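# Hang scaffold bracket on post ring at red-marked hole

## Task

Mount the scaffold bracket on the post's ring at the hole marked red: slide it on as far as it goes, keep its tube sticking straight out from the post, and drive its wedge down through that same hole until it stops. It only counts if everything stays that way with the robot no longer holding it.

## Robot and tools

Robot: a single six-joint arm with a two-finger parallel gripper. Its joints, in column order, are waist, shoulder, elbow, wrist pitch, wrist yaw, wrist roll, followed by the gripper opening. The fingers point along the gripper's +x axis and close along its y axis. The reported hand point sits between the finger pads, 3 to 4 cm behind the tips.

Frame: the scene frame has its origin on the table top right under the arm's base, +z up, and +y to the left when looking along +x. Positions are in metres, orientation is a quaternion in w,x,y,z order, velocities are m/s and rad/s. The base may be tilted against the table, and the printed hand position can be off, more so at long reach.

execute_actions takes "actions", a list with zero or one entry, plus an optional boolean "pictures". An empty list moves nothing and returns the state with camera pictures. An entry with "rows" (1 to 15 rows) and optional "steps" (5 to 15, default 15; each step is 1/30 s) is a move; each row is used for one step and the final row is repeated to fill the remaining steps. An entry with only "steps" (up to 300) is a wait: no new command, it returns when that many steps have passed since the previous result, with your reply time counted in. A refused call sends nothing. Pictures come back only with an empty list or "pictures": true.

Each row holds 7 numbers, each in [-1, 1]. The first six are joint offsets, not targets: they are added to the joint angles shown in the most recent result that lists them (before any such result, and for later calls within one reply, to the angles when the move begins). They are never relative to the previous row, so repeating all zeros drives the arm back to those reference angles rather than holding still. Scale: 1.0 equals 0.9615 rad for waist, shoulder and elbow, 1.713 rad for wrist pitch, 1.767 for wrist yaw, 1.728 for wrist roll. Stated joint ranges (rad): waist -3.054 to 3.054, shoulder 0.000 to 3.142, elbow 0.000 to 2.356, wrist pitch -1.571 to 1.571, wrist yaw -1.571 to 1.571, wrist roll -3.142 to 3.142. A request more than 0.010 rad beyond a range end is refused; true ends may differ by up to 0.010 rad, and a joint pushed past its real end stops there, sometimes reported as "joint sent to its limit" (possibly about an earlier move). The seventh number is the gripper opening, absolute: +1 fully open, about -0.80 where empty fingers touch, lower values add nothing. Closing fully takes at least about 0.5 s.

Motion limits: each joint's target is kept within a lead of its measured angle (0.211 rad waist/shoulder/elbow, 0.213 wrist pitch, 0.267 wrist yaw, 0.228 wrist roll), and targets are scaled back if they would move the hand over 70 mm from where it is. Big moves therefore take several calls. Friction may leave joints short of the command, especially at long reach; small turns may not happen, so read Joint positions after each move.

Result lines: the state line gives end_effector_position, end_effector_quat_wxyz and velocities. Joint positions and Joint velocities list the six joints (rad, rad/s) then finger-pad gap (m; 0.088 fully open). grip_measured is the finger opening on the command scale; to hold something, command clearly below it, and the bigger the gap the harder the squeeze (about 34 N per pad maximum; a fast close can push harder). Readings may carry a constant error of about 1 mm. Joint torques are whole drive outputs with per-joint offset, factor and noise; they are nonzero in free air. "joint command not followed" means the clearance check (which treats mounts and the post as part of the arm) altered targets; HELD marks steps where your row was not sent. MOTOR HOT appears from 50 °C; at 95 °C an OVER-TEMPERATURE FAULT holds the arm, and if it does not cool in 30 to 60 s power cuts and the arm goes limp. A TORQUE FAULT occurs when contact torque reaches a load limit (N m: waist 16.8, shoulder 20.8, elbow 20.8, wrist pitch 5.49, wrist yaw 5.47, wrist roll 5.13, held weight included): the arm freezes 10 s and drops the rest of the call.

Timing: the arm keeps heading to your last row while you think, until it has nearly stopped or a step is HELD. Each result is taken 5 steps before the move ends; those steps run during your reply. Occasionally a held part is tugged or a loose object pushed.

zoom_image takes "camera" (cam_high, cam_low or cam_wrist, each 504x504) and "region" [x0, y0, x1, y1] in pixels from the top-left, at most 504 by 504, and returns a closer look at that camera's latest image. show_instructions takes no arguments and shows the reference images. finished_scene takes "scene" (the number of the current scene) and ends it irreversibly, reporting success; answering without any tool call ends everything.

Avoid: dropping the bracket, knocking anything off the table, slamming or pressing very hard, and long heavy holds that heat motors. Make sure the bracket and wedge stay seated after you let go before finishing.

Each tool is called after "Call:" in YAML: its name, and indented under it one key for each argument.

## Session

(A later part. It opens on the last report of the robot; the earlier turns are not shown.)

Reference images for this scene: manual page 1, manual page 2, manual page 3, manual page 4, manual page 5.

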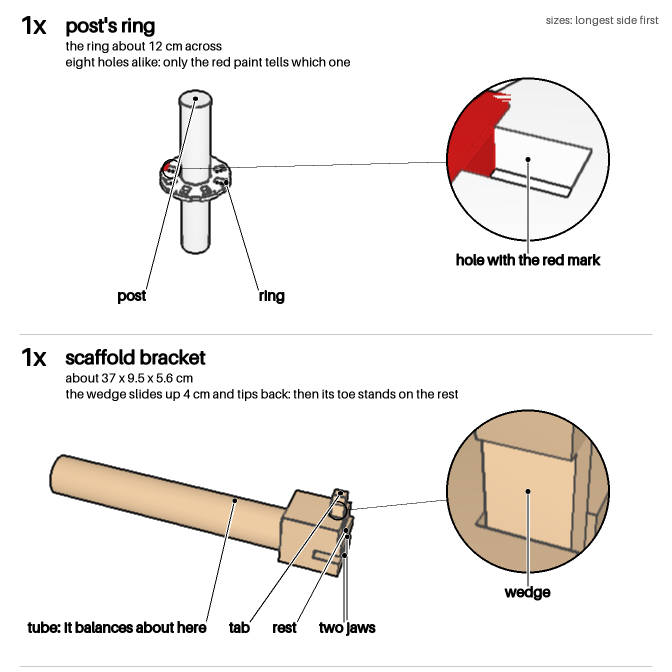

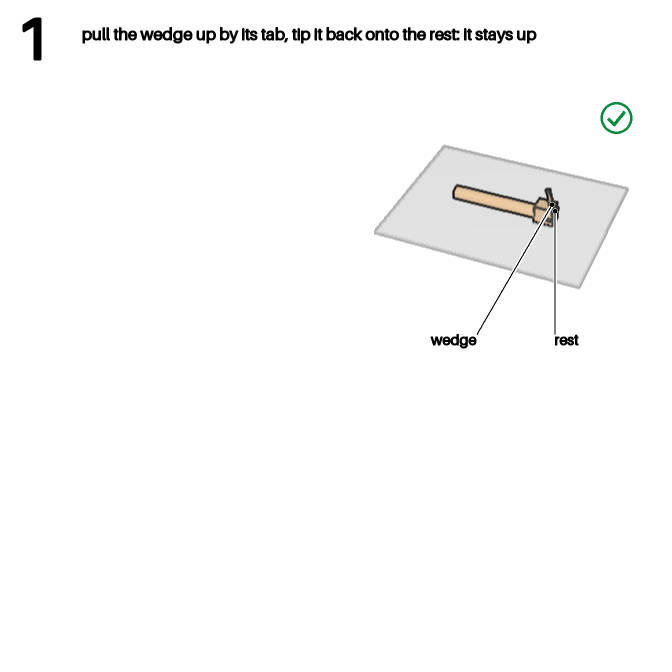

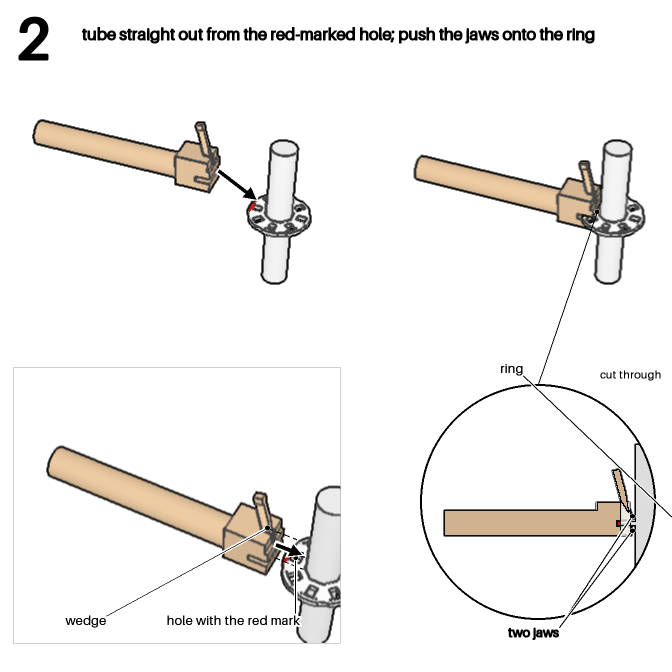

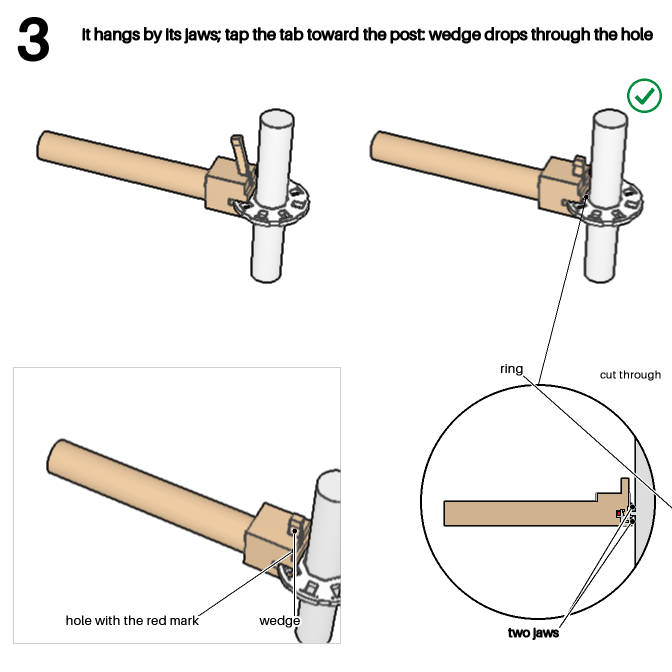

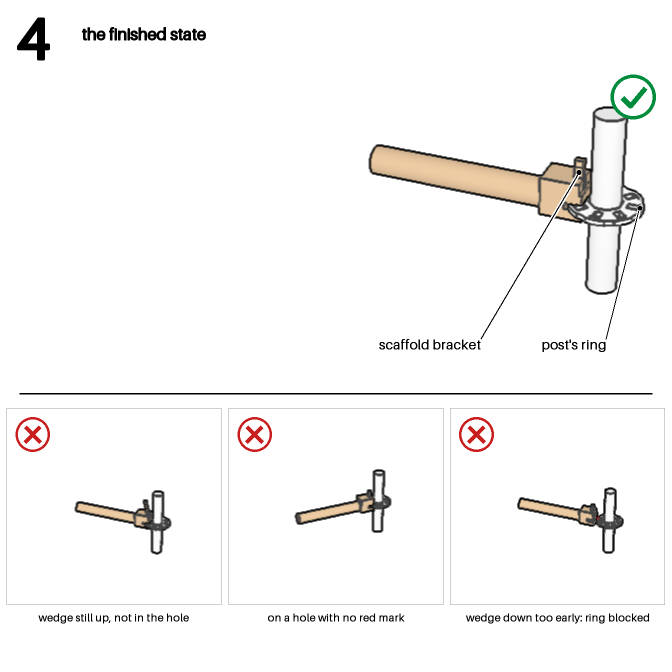

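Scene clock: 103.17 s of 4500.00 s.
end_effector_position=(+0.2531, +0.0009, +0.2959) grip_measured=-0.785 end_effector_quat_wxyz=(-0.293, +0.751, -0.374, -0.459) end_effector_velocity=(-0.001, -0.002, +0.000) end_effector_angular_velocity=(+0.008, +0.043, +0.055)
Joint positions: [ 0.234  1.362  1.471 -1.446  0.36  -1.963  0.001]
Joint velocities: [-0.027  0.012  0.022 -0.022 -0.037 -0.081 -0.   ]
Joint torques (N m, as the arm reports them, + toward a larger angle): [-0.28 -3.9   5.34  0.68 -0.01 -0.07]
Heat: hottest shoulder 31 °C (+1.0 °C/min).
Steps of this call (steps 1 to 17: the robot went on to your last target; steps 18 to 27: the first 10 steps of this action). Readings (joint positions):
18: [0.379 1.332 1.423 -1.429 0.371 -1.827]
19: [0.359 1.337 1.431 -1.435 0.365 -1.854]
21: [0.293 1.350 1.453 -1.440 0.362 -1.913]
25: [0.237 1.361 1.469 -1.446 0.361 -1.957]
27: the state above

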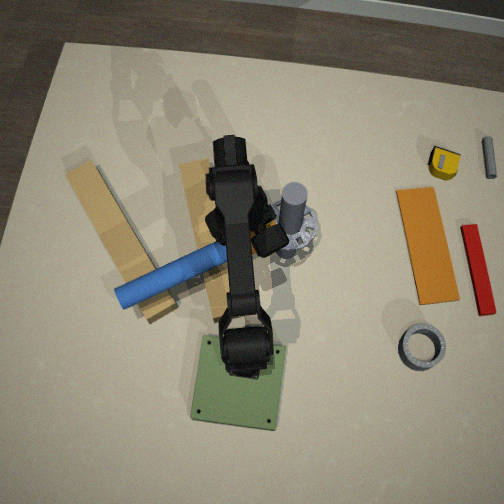

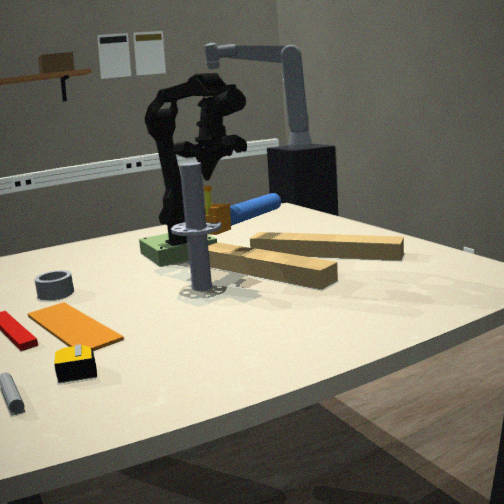

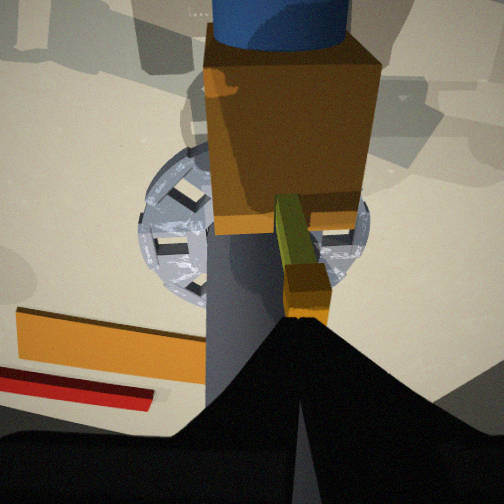

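Call:
execute_actions:
  actions:
    - {"rows": [[0,0.003,-0.03,0.018,0,0,-0.9],[0,0.005,-0.06,0.036,0,0,-0.9],[0,0.008,-0.09,0.054,0,0,-0.9],[0,0.01,-0.12,0.072,0,0,-0.9]], "steps": 15}
  pictures: true

Scene clock: 103.77 s of 4500.00 s.
end_effector_position=(+0.2626, +0.0018, +0.2809) grip_measured=-0.785 end_effector_quat_wxyz=(-0.298, +0.759, -0.370, -0.446) end_effector_velocity=(-0.007, -0.001, -0.006) end_effector_angular_velocity=(+0.011, -0.008, -0.007)
Joint positions: [ 0.234  1.351  1.391 -1.343  0.37  -1.965  0.001]
Joint velocities: [-0.002 -0.037 -0.051  0.022 -0.007  0.007  0.   ]
Joint torques (N m, as the arm reports them, + toward a larger angle): [-0.12 -1.98  2.01  1.98 -0.29  0.06]
Heat: hottest shoulder 31 °C (+1.0 °C/min).
Steps of this call (steps 1 to 5: the last 5 steps of your previous action; steps 6 to 8: the robot went on to your last target; steps 9 to 18: the first 10 steps of this action). Readings (joint positions):
9: [0.231 1.363 1.471 -1.445 0.359 -1.969]
10: [0.231 1.363 1.462 -1.431 0.359 -1.969]
12: [0.231 1.362 1.428 -1.383 0.359 -1.967]
16: [0.234 1.355 1.394 -1.347 0.370 -1.965]
18: the state above

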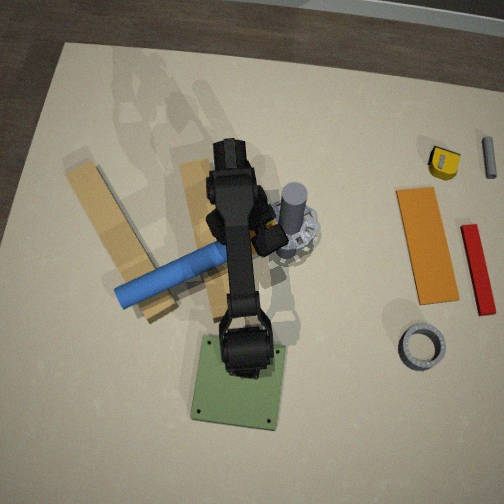

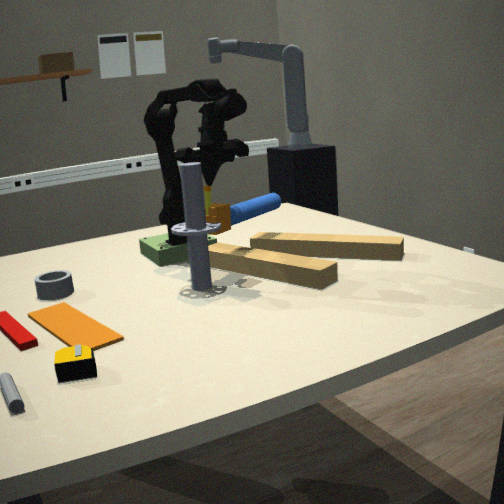

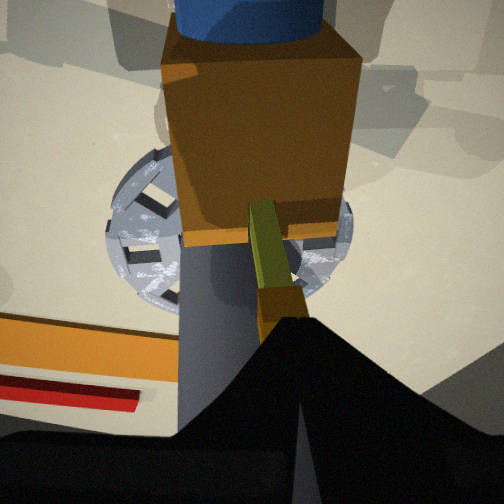

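Call:
zoom_image:
  camera: "cam_low"
  region: [150, 140, 270, 260]

Call:
show_instructions:

Region (150, 140, 270, 260) of cam_low's 504x504 image, scaled by 4.200, with more detail than that image has.

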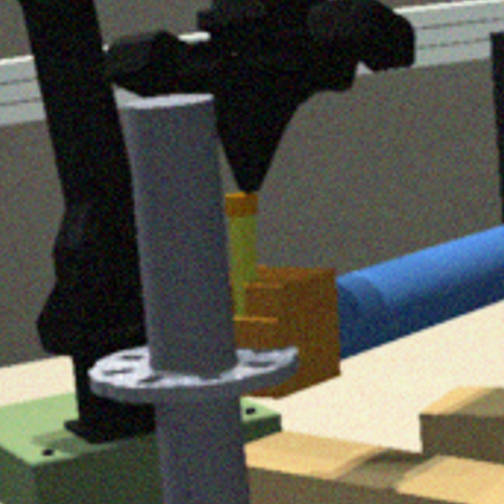

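Reference images for this scene: manual page 1, manual page 2, manual page 3, manual page 4, manual page 5.

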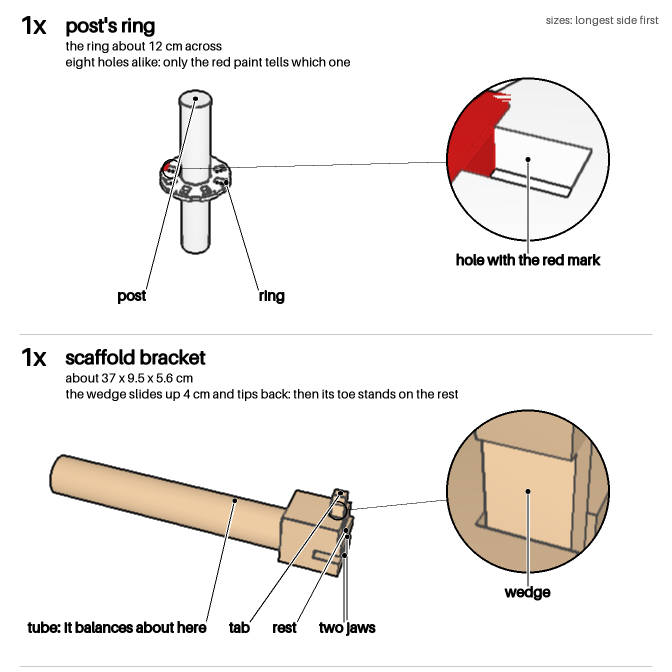

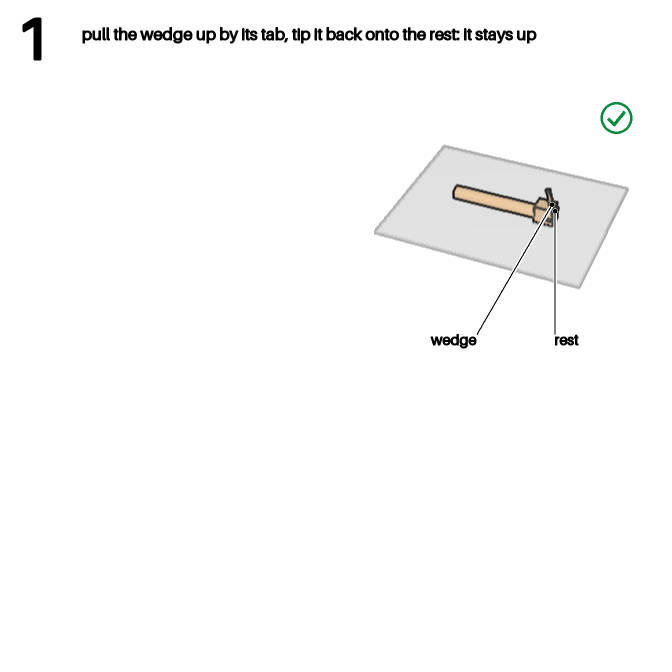

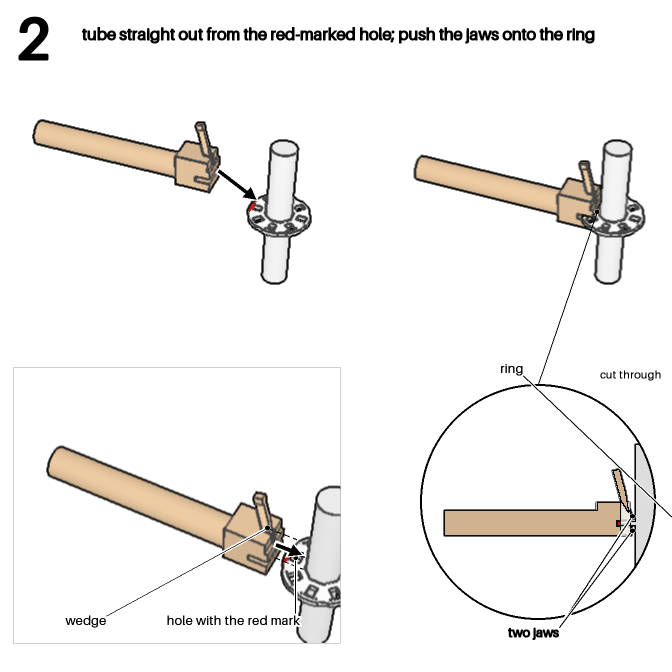

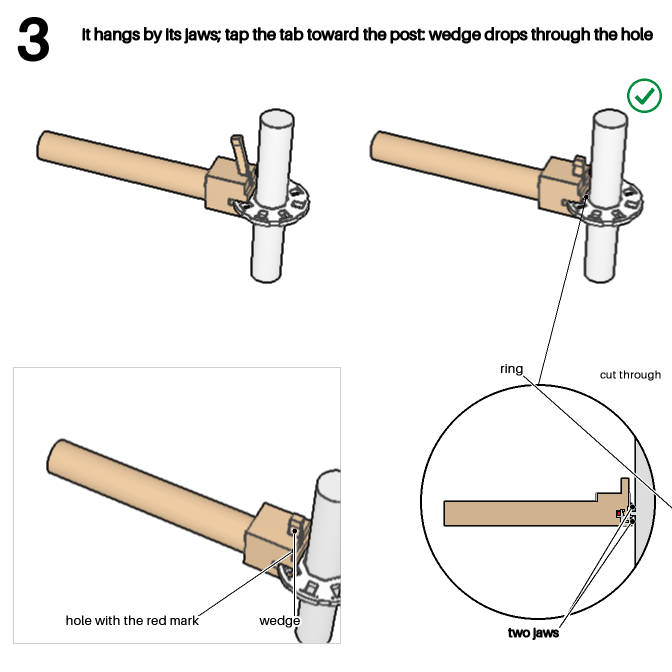

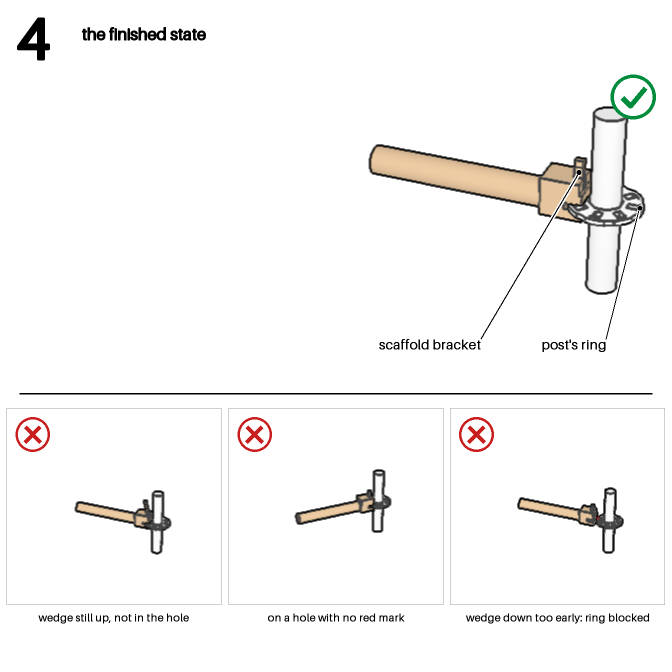

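Call:
execute_actions:
  actions:
    - {"rows": [[0,0.01,0.1,-0.06,0,0,-0.9],[0,0.01,0.1,-0.06,0,0,-0.9],[0,0.01,0.1,-0.06,0,0,-0.9],[0,0.01,0.1,-0.06,0,0,-0.9],[0.15,0.0,0.1,-0.06,0,0.08,-0.9],[0.3,-0.02,0.1,-0.06,0,0.17,-0.9]], "steps": 15}

Call:
execute_actions:
  actions: []
  pictures: true

Call:
zoom_image:
  camera: "cam_high"
  region: [200, 160, 360, 320]

Scene clock: 105.23 s of 4500.00 s.
end_effector_position=(+0.2441, +0.0638, +0.3033) grip_measured=-0.785 end_effector_quat_wxyz=(-0.336, +0.764, -0.327, -0.443) end_effector_velocity=(-0.065, +0.151, +0.017) end_effector_angular_velocity=(+0.227, -0.113, +0.169)
Joint positions: [ 0.487  1.342  1.478 -1.438  0.366 -1.719  0.001]
Joint velocities: [ 0.642 -0.071  0.022 -0.081 -0.022  0.535 -0.   ]
Joint torques (N m, as the arm reports them, + toward a larger angle): [-1.66 -4.94  5.23  0.7   0.29  0.08]
Heat: hottest shoulder 31 °C (+0.0 °C/min).
Steps of this call (steps 1 to 5: the last 5 steps of your previous action; steps 6 to 15: the robot went on to your last target; steps 16 to 34: nothing new was sent; steps 35 to 44: the first 10 steps of this action). Readings (joint positions):
35: [0.234 1.348 1.401 -1.352 0.370 -1.965]
36: [0.234 1.356 1.421 -1.380 0.368 -1.965]
38: [0.234 1.361 1.449 -1.411 0.368 -1.965]
42: [0.412 1.347 1.474 -1.432 0.371 -1.768]
44: the state above

Scene clock: 105.40 s of 4500.00 s.
end_effector_position=(+0.2410, +0.0703, +0.3045) grip_measured=-0.785 end_effector_quat_wxyz=(-0.345, +0.763, -0.324, -0.441) end_effector_velocity=(-0.005, +0.008, -0.002) end_effector_angular_velocity=(+0.047, +0.001, -0.039)
Joint positions: [ 0.516  1.337  1.479 -1.442  0.367 -1.681  0.001]
Joint velocities: [ 0.027 -0.002 -0.002 -0.007 -0.022  0.081 -0.   ]
Joint torques (N m, as the arm reports them, + toward a larger angle): [ 0.29 -5.02  5.33  0.77  0.28  0.07]
Heat: hottest shoulder 31 °C (+0.0 °C/min).
Kept back: nothing.
Steps of this call (steps 1 to 5: the last 5 steps of your previous action). Readings (joint positions):
1: [0.502 1.340 1.478 -1.440 0.367 -1.705]
2: [0.509 1.339 1.478 -1.441 0.367 -1.696]
4: [0.515 1.337 1.479 -1.442 0.367 -1.684]
5: the state above

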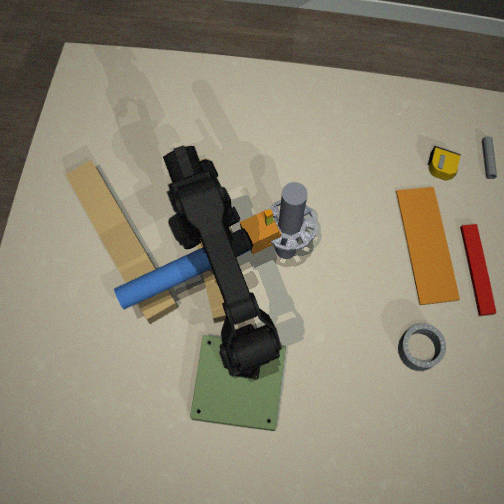

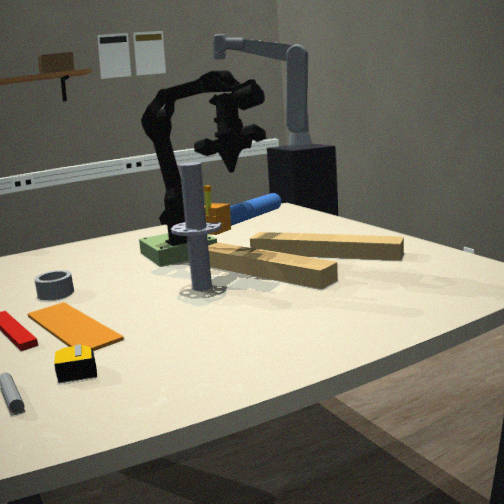

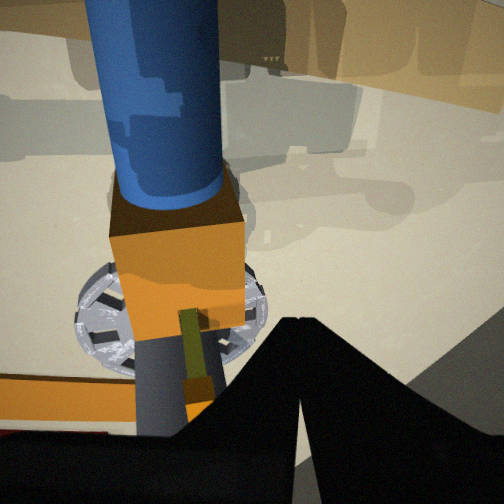

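Region (200, 160, 360, 320) of cam_high's 504x504 image, scaled by 3.150, with more detail than that image has.

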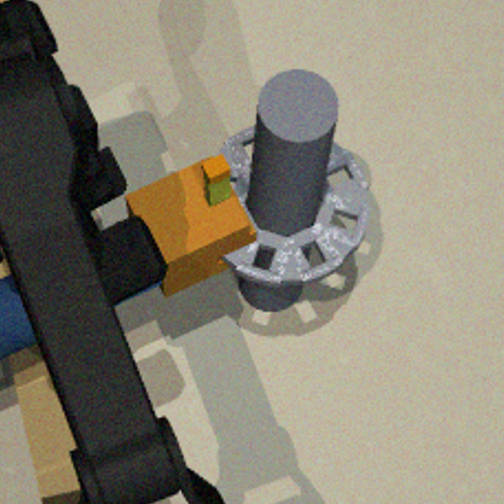

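Call:
execute_actions:
  actions:
    - {"rows": [[-0.1,0.005,0,0,0,-0.055,-0.9],[-0.2,0.01,0,0,0,-0.11,-0.9],[-0.297,0.014,0,0,0,-0.165,-0.9]], "steps": 15}
  pictures: true

Scene clock: 107.73 s of 4500.00 s.
end_effector_position=(+0.2524, +0.0007, +0.3027) grip_measured=-0.785 end_effector_quat_wxyz=(-0.300, +0.757, -0.372, -0.446) end_effector_velocity=(+0.002, -0.012, -0.001) end_effector_angular_velocity=(-0.042, +0.045, +0.089)
Joint positions: [ 0.239  1.345  1.479 -1.443  0.37  -1.952  0.001]
Joint velocities: [-0.051  0.002 -0.002  0.007 -0.007 -0.154  0.   ]
Joint torques (N m, as the arm reports them, + toward a larger angle): [-0.27 -3.89  4.56  0.98  0.01 -0.07]
Heat: hottest shoulder 31 °C (+0.0 °C/min).
Steps of this call (steps 1 to 30: the robot went on to your last target; steps 31 to 60: nothing new was sent; steps 61 to 70: the first 10 steps of this action). Readings (joint positions):
61: [0.511 1.337 1.479 -1.443 0.364 -1.696]
62: [0.475 1.337 1.479 -1.443 0.361 -1.743]
64: [0.361 1.341 1.479 -1.443 0.365 -1.855]
68: [0.246 1.345 1.479 -1.443 0.370 -1.939]
70: the state above

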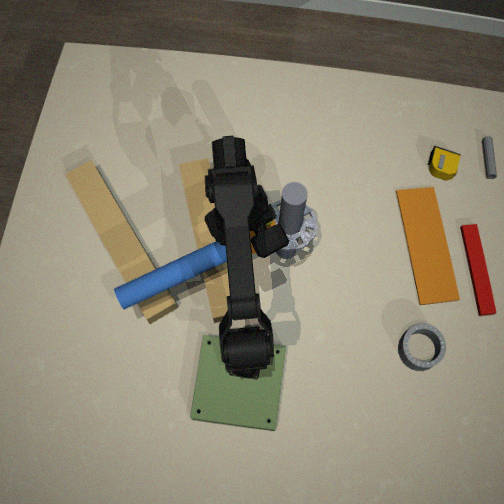

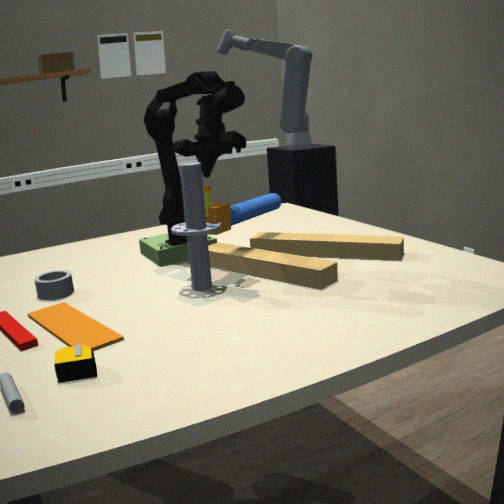

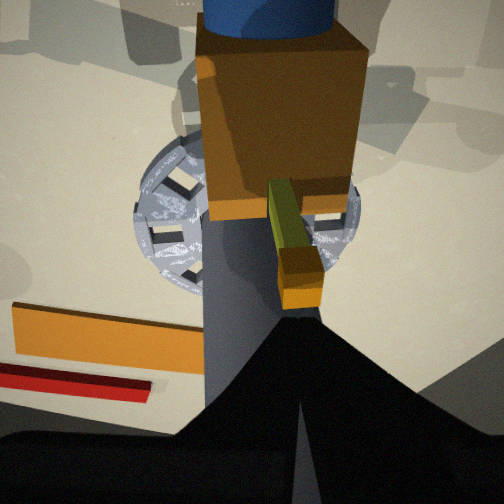

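Call:
execute_actions:
  actions:
    - {"rows": [[0,-0.012,-0.045,0.018,0,0,-0.9],[0,-0.024,-0.09,0.037,0,0,-0.9],[0,-0.036,-0.135,0.055,0,0,-0.9],[0,-0.048,-0.18,0.074,0,0,-0.9],[0,-0.06,-0.225,0.092,0,0,-0.9],[0,-0.073,-0.27,0.11,0,0,-0.9]], "steps": 15}
  pictures: true

Scene clock: 108.40 s of 4500.00 s.
end_effector_position=(+0.2519, -0.0008, +0.2769) grip_measured=-0.785 end_effector_quat_wxyz=(-0.314, +0.772, -0.360, -0.418) end_effector_velocity=(-0.009, -0.004, -0.007) end_effector_angular_velocity=(+0.017, -0.116, +0.001)
Joint positions: [ 0.241  1.252  1.284 -1.268  0.384 -1.955  0.001]
Joint velocities: [-0.002 -0.134 -0.154  0.139  0.007 -0.007  0.   ]
Joint torques (N m, as the arm reports them, + toward a larger angle): [-0.27 -0.15  0.24  1.01 -0.46  0.08]
Heat: hottest shoulder 31 °C (+0.0 °C/min).
Steps of this call (steps 1 to 5: the last 5 steps of your previous action; steps 6 to 10: the robot went on to your last target; steps 11 to 20: the first 10 steps of this action). Readings (joint positions):
11: [0.233 1.345 1.475 -1.437 0.370 -1.963]
12: [0.234 1.340 1.460 -1.420 0.370 -1.961]
14: [0.235 1.322 1.405 -1.376 0.370 -1.957]
18: [0.241 1.266 1.299 -1.284 0.384 -1.955]
20: the state above

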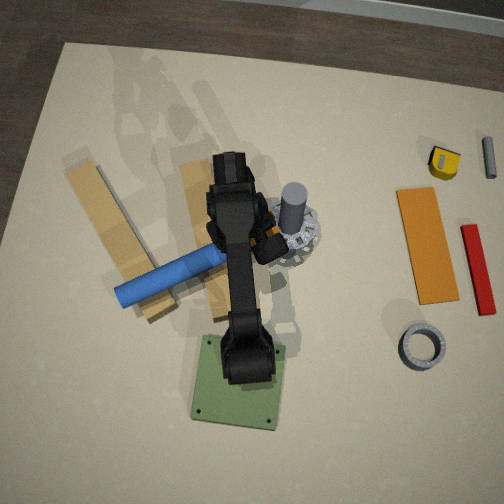

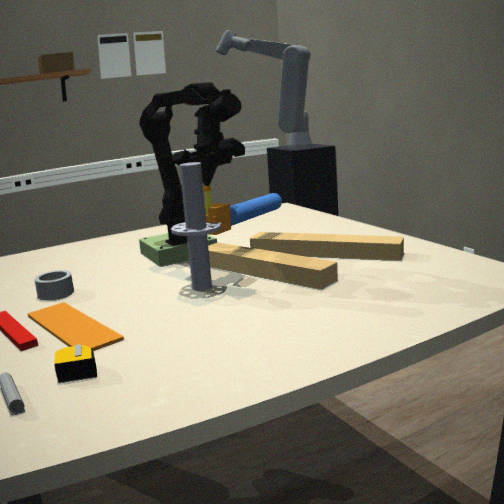

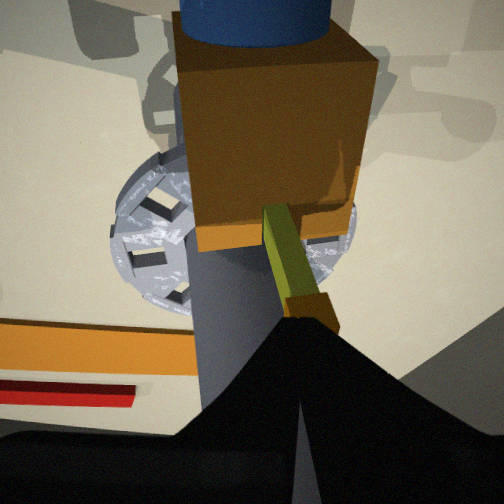

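Call:
execute_actions:
  actions: []
  pictures: true

Call:
zoom_image:
  camera: "cam_low"
  region: [150, 140, 270, 260]

Scene clock: 108.57 s of 4500.00 s.
end_effector_position=(+0.2516, -0.0009, +0.2764) grip_measured=-0.785 end_effector_quat_wxyz=(-0.317, +0.774, -0.358, -0.415) end_effector_velocity=(-0.001, +0.000, -0.001) end_effector_angular_velocity=(+0.009, -0.018, +0.006)
Joint positions: [ 0.241  1.243  1.274 -1.257  0.384 -1.955  0.001]
Joint velocities: [-0.002 -0.022 -0.022  0.022 -0.007 -0.007 -0.   ]
Joint torques (N m, as the arm reports them, + toward a larger angle): [-0.26  0.05  0.09  1.15 -0.45  0.08]
Heat: hottest shoulder 31 °C (+0.0 °C/min).
Kept back: nothing.
Steps of this call (steps 1 to 5: the last 5 steps of your previous action). Readings (joint positions):
1: [0.241 1.249 1.280 -1.264 0.384 -1.955]
2: [0.241 1.247 1.277 -1.261 0.384 -1.955]
4: [0.241 1.244 1.274 -1.258 0.384 -1.955]
5: the state above

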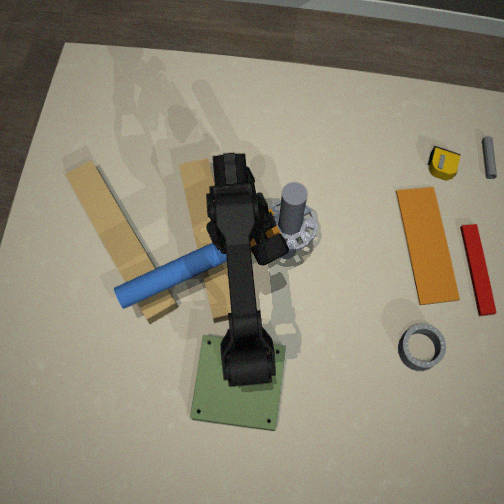

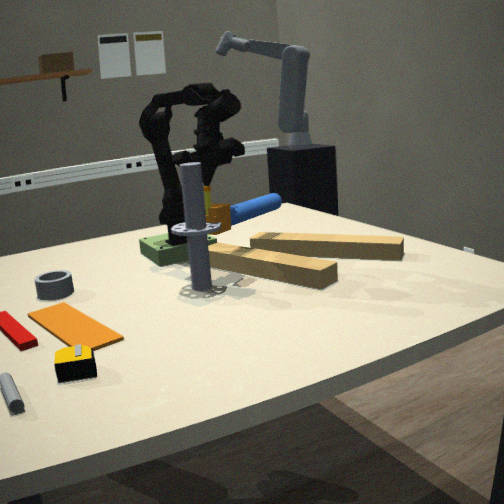

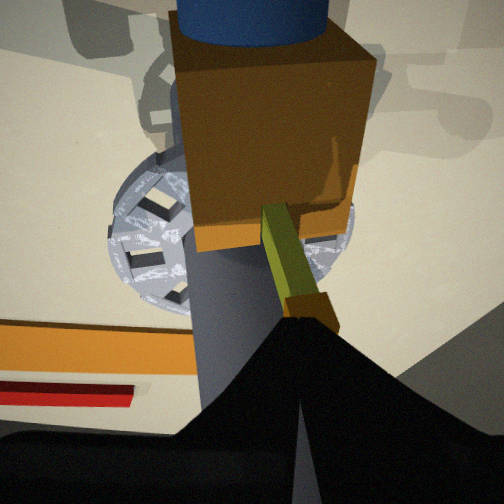

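Region (150, 140, 270, 260) of cam_low's 504x504 image, scaled by 4.200, with more detail than that image has.

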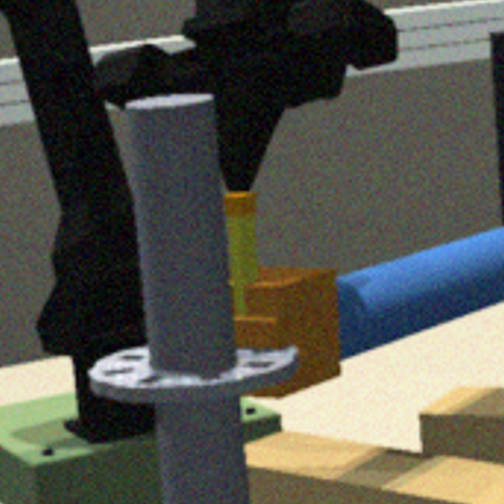

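Call:
execute_actions:
  actions:
    - {"rows": [[0,0.03,0.1,-0.06,0,0,-0.9],[0,0.05,0.14,-0.09,0,0,-0.9],[0,0.07,0.17,-0.12,0,0,-0.9],[0.05,0.1,0.18,-0.14,-0.04,0.03,0],[0.12,0.14,0.17,-0.16,-0.1,0.07,1],[0.2,0.17,0.16,-0.16,-0.16,0.12,1],[0.257,0.195,0.15,-0.162,-0.217,0.15,1]], "steps": 15}

Call:
execute_actions:
  actions:
    - {"steps": 8}

Scene clock: 110.13 s of 4500.00 s.
end_effector_position=(+0.2150, +0.0913, +0.2590) grip_measured=-0.096 end_effector_quat_wxyz=(-0.336, +0.660, -0.319, -0.592) end_effector_velocity=(-0.085, +0.227, -0.119) end_effector_angular_velocity=(+0.386, +0.880, +0.144)
Joint positions: [ 0.457  1.409  1.417 -1.514  0.061 -1.74   0.034]
Joint velocities: [ 0.579  0.481 -0.027 -0.154 -0.696  0.491  0.175]
Joint torques (N m, as the arm reports them, + toward a larger angle): [-1.66 -6.61  4.69  0.26 -0.02  0.08]
Heat: hottest shoulder 31 °C (-1.0 °C/min).
Steps of this call (steps 1 to 30: the robot went on to your last target; steps 31 to 37: nothing new was sent; steps 38 to 47: the first 10 steps of this action). Readings (joint positions):
38: [0.242 1.242 1.288 -1.268 0.382 -1.954]
39: [0.242 1.257 1.315 -1.314 0.380 -1.954]
41: [0.245 1.292 1.371 -1.397 0.371 -1.944]
45: [0.393 1.369 1.417 -1.493 0.138 -1.786]
47: the state above

Scene clock: 110.40 s of 4500.00 s.
end_effector_position=(+0.2073, +0.1038, +0.2541) grip_measured=+0.856 end_effector_quat_wxyz=(-0.341, +0.636, -0.321, -0.614) end_effector_velocity=(-0.006, +0.006, -0.000) end_effector_angular_velocity=(+0.030, +0.023, -0.008)
Joint positions: [ 0.485  1.429  1.416 -1.53   0.007 -1.7    0.081]
Joint velocities: [ 0.012 -0.002 -0.002 -0.007 -0.037  0.022  0.175]
Joint torques (N m, as the arm reports them, + toward a larger angle): [ 0.22 -4.8   4.65  0.27 -0.27  0.05]
Heat: hottest shoulder 31 °C (-1.0 °C/min).
Kept back: nothing.
Steps of this call (steps 1 to 5: the last 5 steps of your previous action; steps 6 to 8: the robot went on to your last target). Readings (joint positions):
1: [0.471 1.422 1.416 -1.518 0.043 -1.727]
2: [0.479 1.428 1.416 -1.522 0.031 -1.718]
4: [0.483 1.429 1.416 -1.528 0.017 -1.707]
8: the state above

Descend onto the tube.

Call:
execute_actions:
  actions:
    - {"rows": [[0.003,-0.004,-0.354,0.164,0,0.002,1]], "steps": 15}

Call:
execute_actions:
  actions:
    - {"rows": [[0,0,0,0,0,0,-0.6]], "steps": 15}
  pictures: true

Scene clock: 110.87 s of 4500.00 s.
end_effector_position=(+0.2005, +0.1008, +0.1702) grip_measured=+1.000 end_effector_quat_wxyz=(-0.322, +0.621, -0.340, -0.628) end_effector_velocity=(+0.035, +0.021, +0.007) end_effector_angular_velocity=(+0.127, -0.201, +0.005)
Joint positions: [ 0.485  1.433  1.085 -1.262  0.005 -1.698  0.088]
Joint velocities: [-0.002 -0.046 -0.007  0.198 -0.022 -0.007  0.   ]
Joint torques (N m, as the arm reports them, + toward a larger angle): [ 0.17 -5.6   4.    0.62 -0.03  0.05]
Heat: hottest shoulder 31 °C (-1.0 °C/min).
Steps of this call (steps 1 to 4: the robot went on to your last target; steps 5 to 14: the first 10 steps of this action). Readings (joint positions):
5: [0.485 1.425 1.386 -1.490 0.005 -1.698]
6: [0.485 1.413 1.335 -1.416 0.005 -1.698]
8: [0.485 1.413 1.226 -1.326 0.005 -1.698]
12: [0.485 1.434 1.093 -1.275 0.005 -1.698]
14: the state above

Scene clock: 111.37 s of 4500.00 s.
end_effector_position=(+0.2027, +0.1022, +0.1706) grip_measured=+0.238 end_effector_quat_wxyz=(-0.327, +0.624, -0.336, -0.626) end_effector_velocity=(+0.001, +0.001, -0.000) end_effector_angular_velocity=(+0.010, -0.003, -0.010)
Joint positions: [ 0.485  1.431  1.085 -1.249  0.003 -1.698  0.051]
Joint velocities: [-0.002 -0.002 -0.002  0.007 -0.007  0.007 -0.   ]
Joint torques (N m, as the arm reports them, + toward a larger angle): [-0.07 -5.03  4.54  0.15 -0.08 -0.03]
Heat: hottest shoulder 31 °C (-1.0 °C/min).
Steps of this call (steps 1 to 5: the last 5 steps of your previous action; steps 6 to 15: the first 10 steps of this action, its rows measured from where the robot was after step 5). Readings (joint positions):
5: [0.485 1.431 1.085 -1.254 0.005 -1.698]
6: [0.485 1.431 1.085 -1.253 0.005 -1.698]
7: [0.485 1.431 1.085 -1.253 0.005 -1.698]
9: [0.485 1.431 1.085 -1.253 0.005 -1.698]
13: [0.485 1.431 1.085 -1.249 0.003 -1.698]
15: the state above

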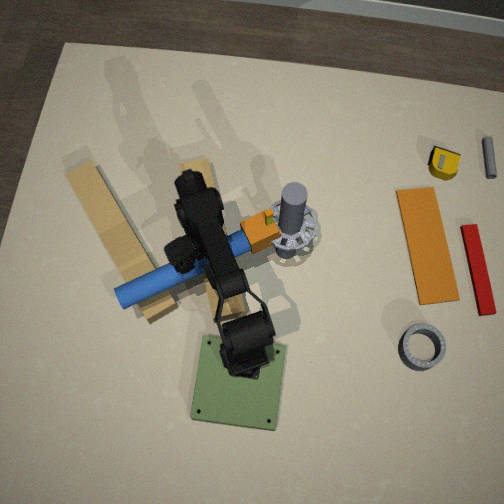

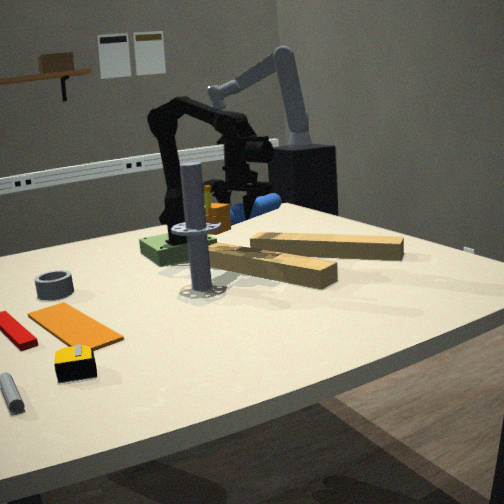

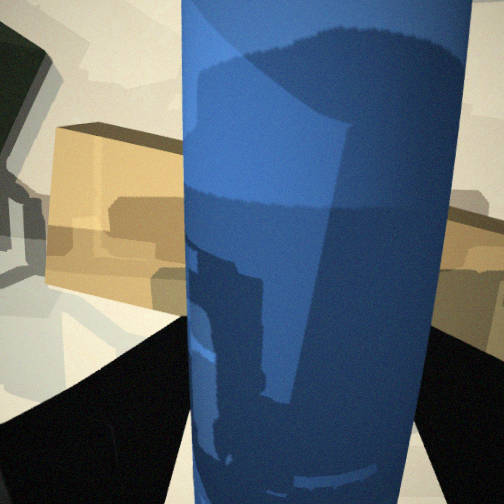

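Call:
execute_actions:
  actions:
    - {"rows": [[-0.03,0.005,0.004,0,0,-0.017,-0.6],[-0.06,0.01,0.008,0,0,-0.033,-0.6],[-0.09,0.015,0.011,0,0,-0.05,-0.6]], "steps": 15}
  pictures: true

Scene clock: 111.87 s of 4500.00 s.
end_effector_position=(+0.2020, +0.1001, +0.1706) grip_measured=+0.238 end_effector_quat_wxyz=(-0.331, +0.606, -0.322, -0.647) end_effector_velocity=(-0.002, -0.001, +0.000) end_effector_angular_velocity=(+0.020, +0.014, +0.034)
Joint positions: [ 0.44   1.437  1.088 -1.262 -0.055 -1.758  0.051]
Joint velocities: [-0.017 -0.002 -0.002 -0.007 -0.022 -0.051 -0.   ]
Joint torques (N m, as the arm reports them, + toward a larger angle): [-4.09 -4.04  5.17  1.25  2.36 -0.7 ]
Heat: hottest shoulder 30 °C (-2.0 °C/min).
Steps of this call (steps 1 to 5: the last 5 steps of your previous action; steps 6 to 15: the first 10 steps of this action). Readings (joint positions):
6: [0.484 1.431 1.085 -1.250 0.001 -1.699]
7: [0.478 1.432 1.085 -1.252 -0.007 -1.708]
9: [0.455 1.434 1.087 -1.258 -0.036 -1.738]
13: [0.442 1.437 1.088 -1.260 -0.053 -1.755]
15: the state above

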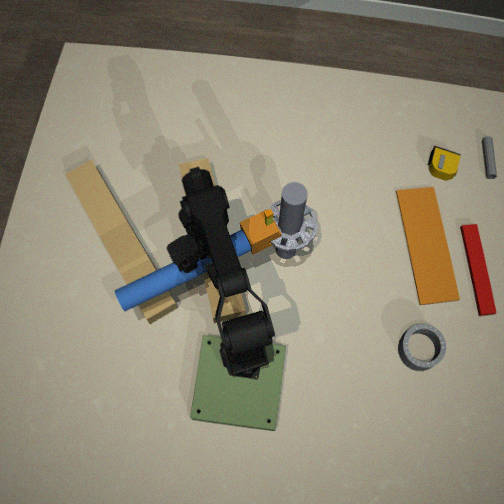

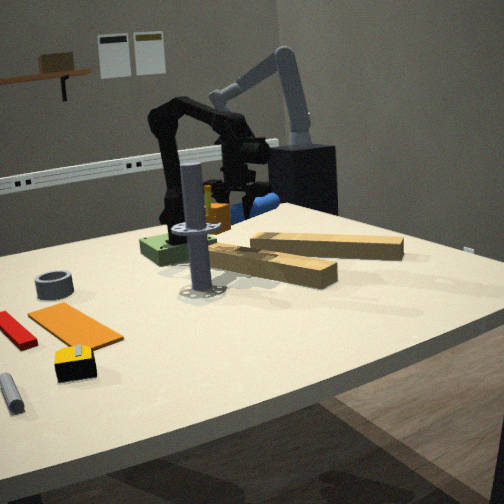

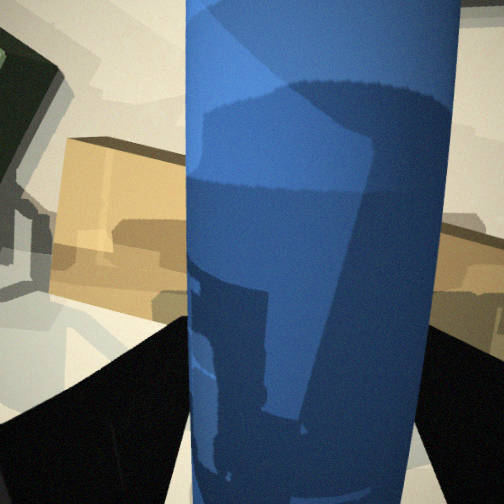

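Call:
zoom_image:
  camera: "cam_high"
  region: [240, 185, 330, 275]

Region (240, 185, 330, 275) of cam_high's 504x504 image, scaled by 5.600, with more detail than that image has.

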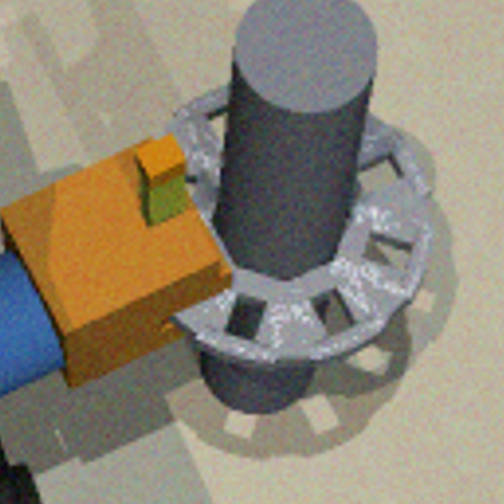

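Call:
execute_actions:
  actions:
    - {"rows": [[0.047,0,0,0.008,0.033,0.035,-0.6],[0.047,0,0,0.008,0.033,0.035,-0.6],[0.047,0,0,0.008,0.033,0.035,-0.6],[0.047,0,0,0.008,0.033,0.035,-0.6],[0.047,0.008,0.007,0.009,0.033,0.035,-0.6],[0.047,0.016,0.014,0.01,0.033,0.035,-0.6],[0.047,0.025,0.022,0.011,0.033,0.035,-0.6]], "steps": 15}
  pictures: true

Scene clock: 114.07 s of 4500.00 s.
end_effector_position=(+0.2028, +0.1014, +0.1699) grip_measured=+0.234 end_effector_quat_wxyz=(-0.326, +0.617, -0.340, -0.630) end_effector_velocity=(+0.005, +0.004, -0.000) end_effector_angular_velocity=(+0.007, +0.001, -0.034)
Joint positions: [ 0.477  1.442  1.091 -1.259 -0.005 -1.702  0.05 ]
Joint velocities: [ 0.002  0.022  0.017  0.007 -0.007  0.037 -0.   ]
Joint torques (N m, as the arm reports them, + toward a larger angle): [ 0.85 -3.18  5.98  1.51  0.24  0.02]
Heat: hottest shoulder 30 °C (-2.0 °C/min).
Steps of this call (steps 1 to 5: the last 5 steps of your previous action; steps 6 to 15: the robot went on to your last target; steps 16 to 56: nothing new was sent; steps 57 to 66: the first 10 steps of this action). Readings (joint positions):
57: [0.444 1.437 1.088 -1.261 -0.050 -1.755]
58: [0.456 1.437 1.088 -1.260 -0.032 -1.739]
60: [0.470 1.437 1.088 -1.260 -0.014 -1.720]
64: [0.476 1.440 1.089 -1.259 -0.006 -1.706]
66: the state above

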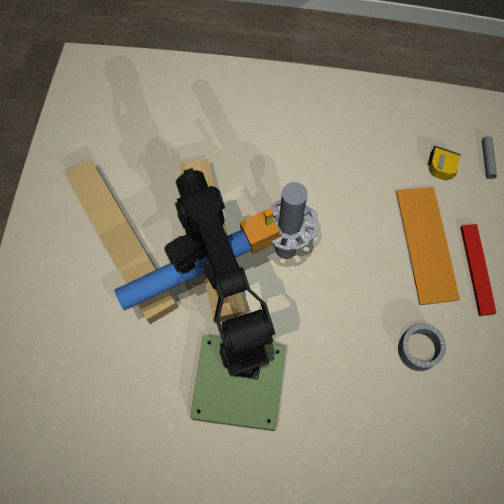

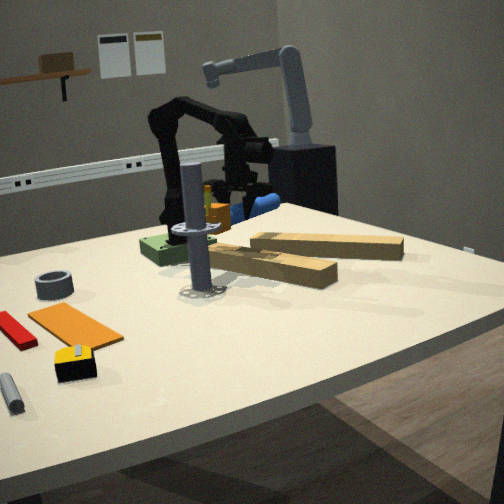

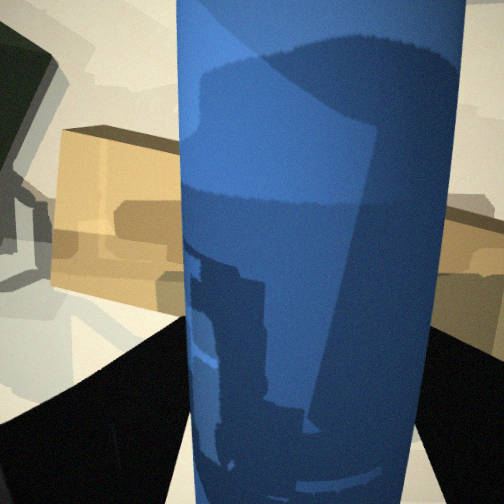

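Call:
execute_actions:
  actions:
    - {"steps": 10}

Scene clock: 114.40 s of 4500.00 s.
end_effector_position=(+0.2032, +0.1016, +0.1700) grip_measured=+0.233 end_effector_quat_wxyz=(-0.327, +0.617, -0.341, -0.630) end_effector_velocity=(-0.002, -0.001, -0.000) end_effector_angular_velocity=(+0.004, +0.010, +0.005)
Joint positions: [ 0.477  1.444  1.093 -1.259 -0.005 -1.698  0.05 ]
Joint velocities: [-0.002 -0.002 -0.002 -0.007 -0.007 -0.007 -0.   ]
Joint torques (N m, as the arm reports them, + toward a larger angle): [ 0.85 -3.16  6.    1.55  0.21 -0.02]
Heat: hottest shoulder 30 °C (-2.0 °C/min).
Kept back: nothing.
Steps of this call (steps 1 to 5: the last 5 steps of your previous action; steps 6 to 10: the robot went on to your last target). Readings (joint positions):
1: [0.477 1.443 1.092 -1.259 -0.005 -1.701]
2: [0.477 1.443 1.092 -1.259 -0.005 -1.700]
4: [0.477 1.444 1.093 -1.259 -0.005 -1.699]
8: [0.477 1.444 1.093 -1.259 -0.005 -1.698]
10: the state above


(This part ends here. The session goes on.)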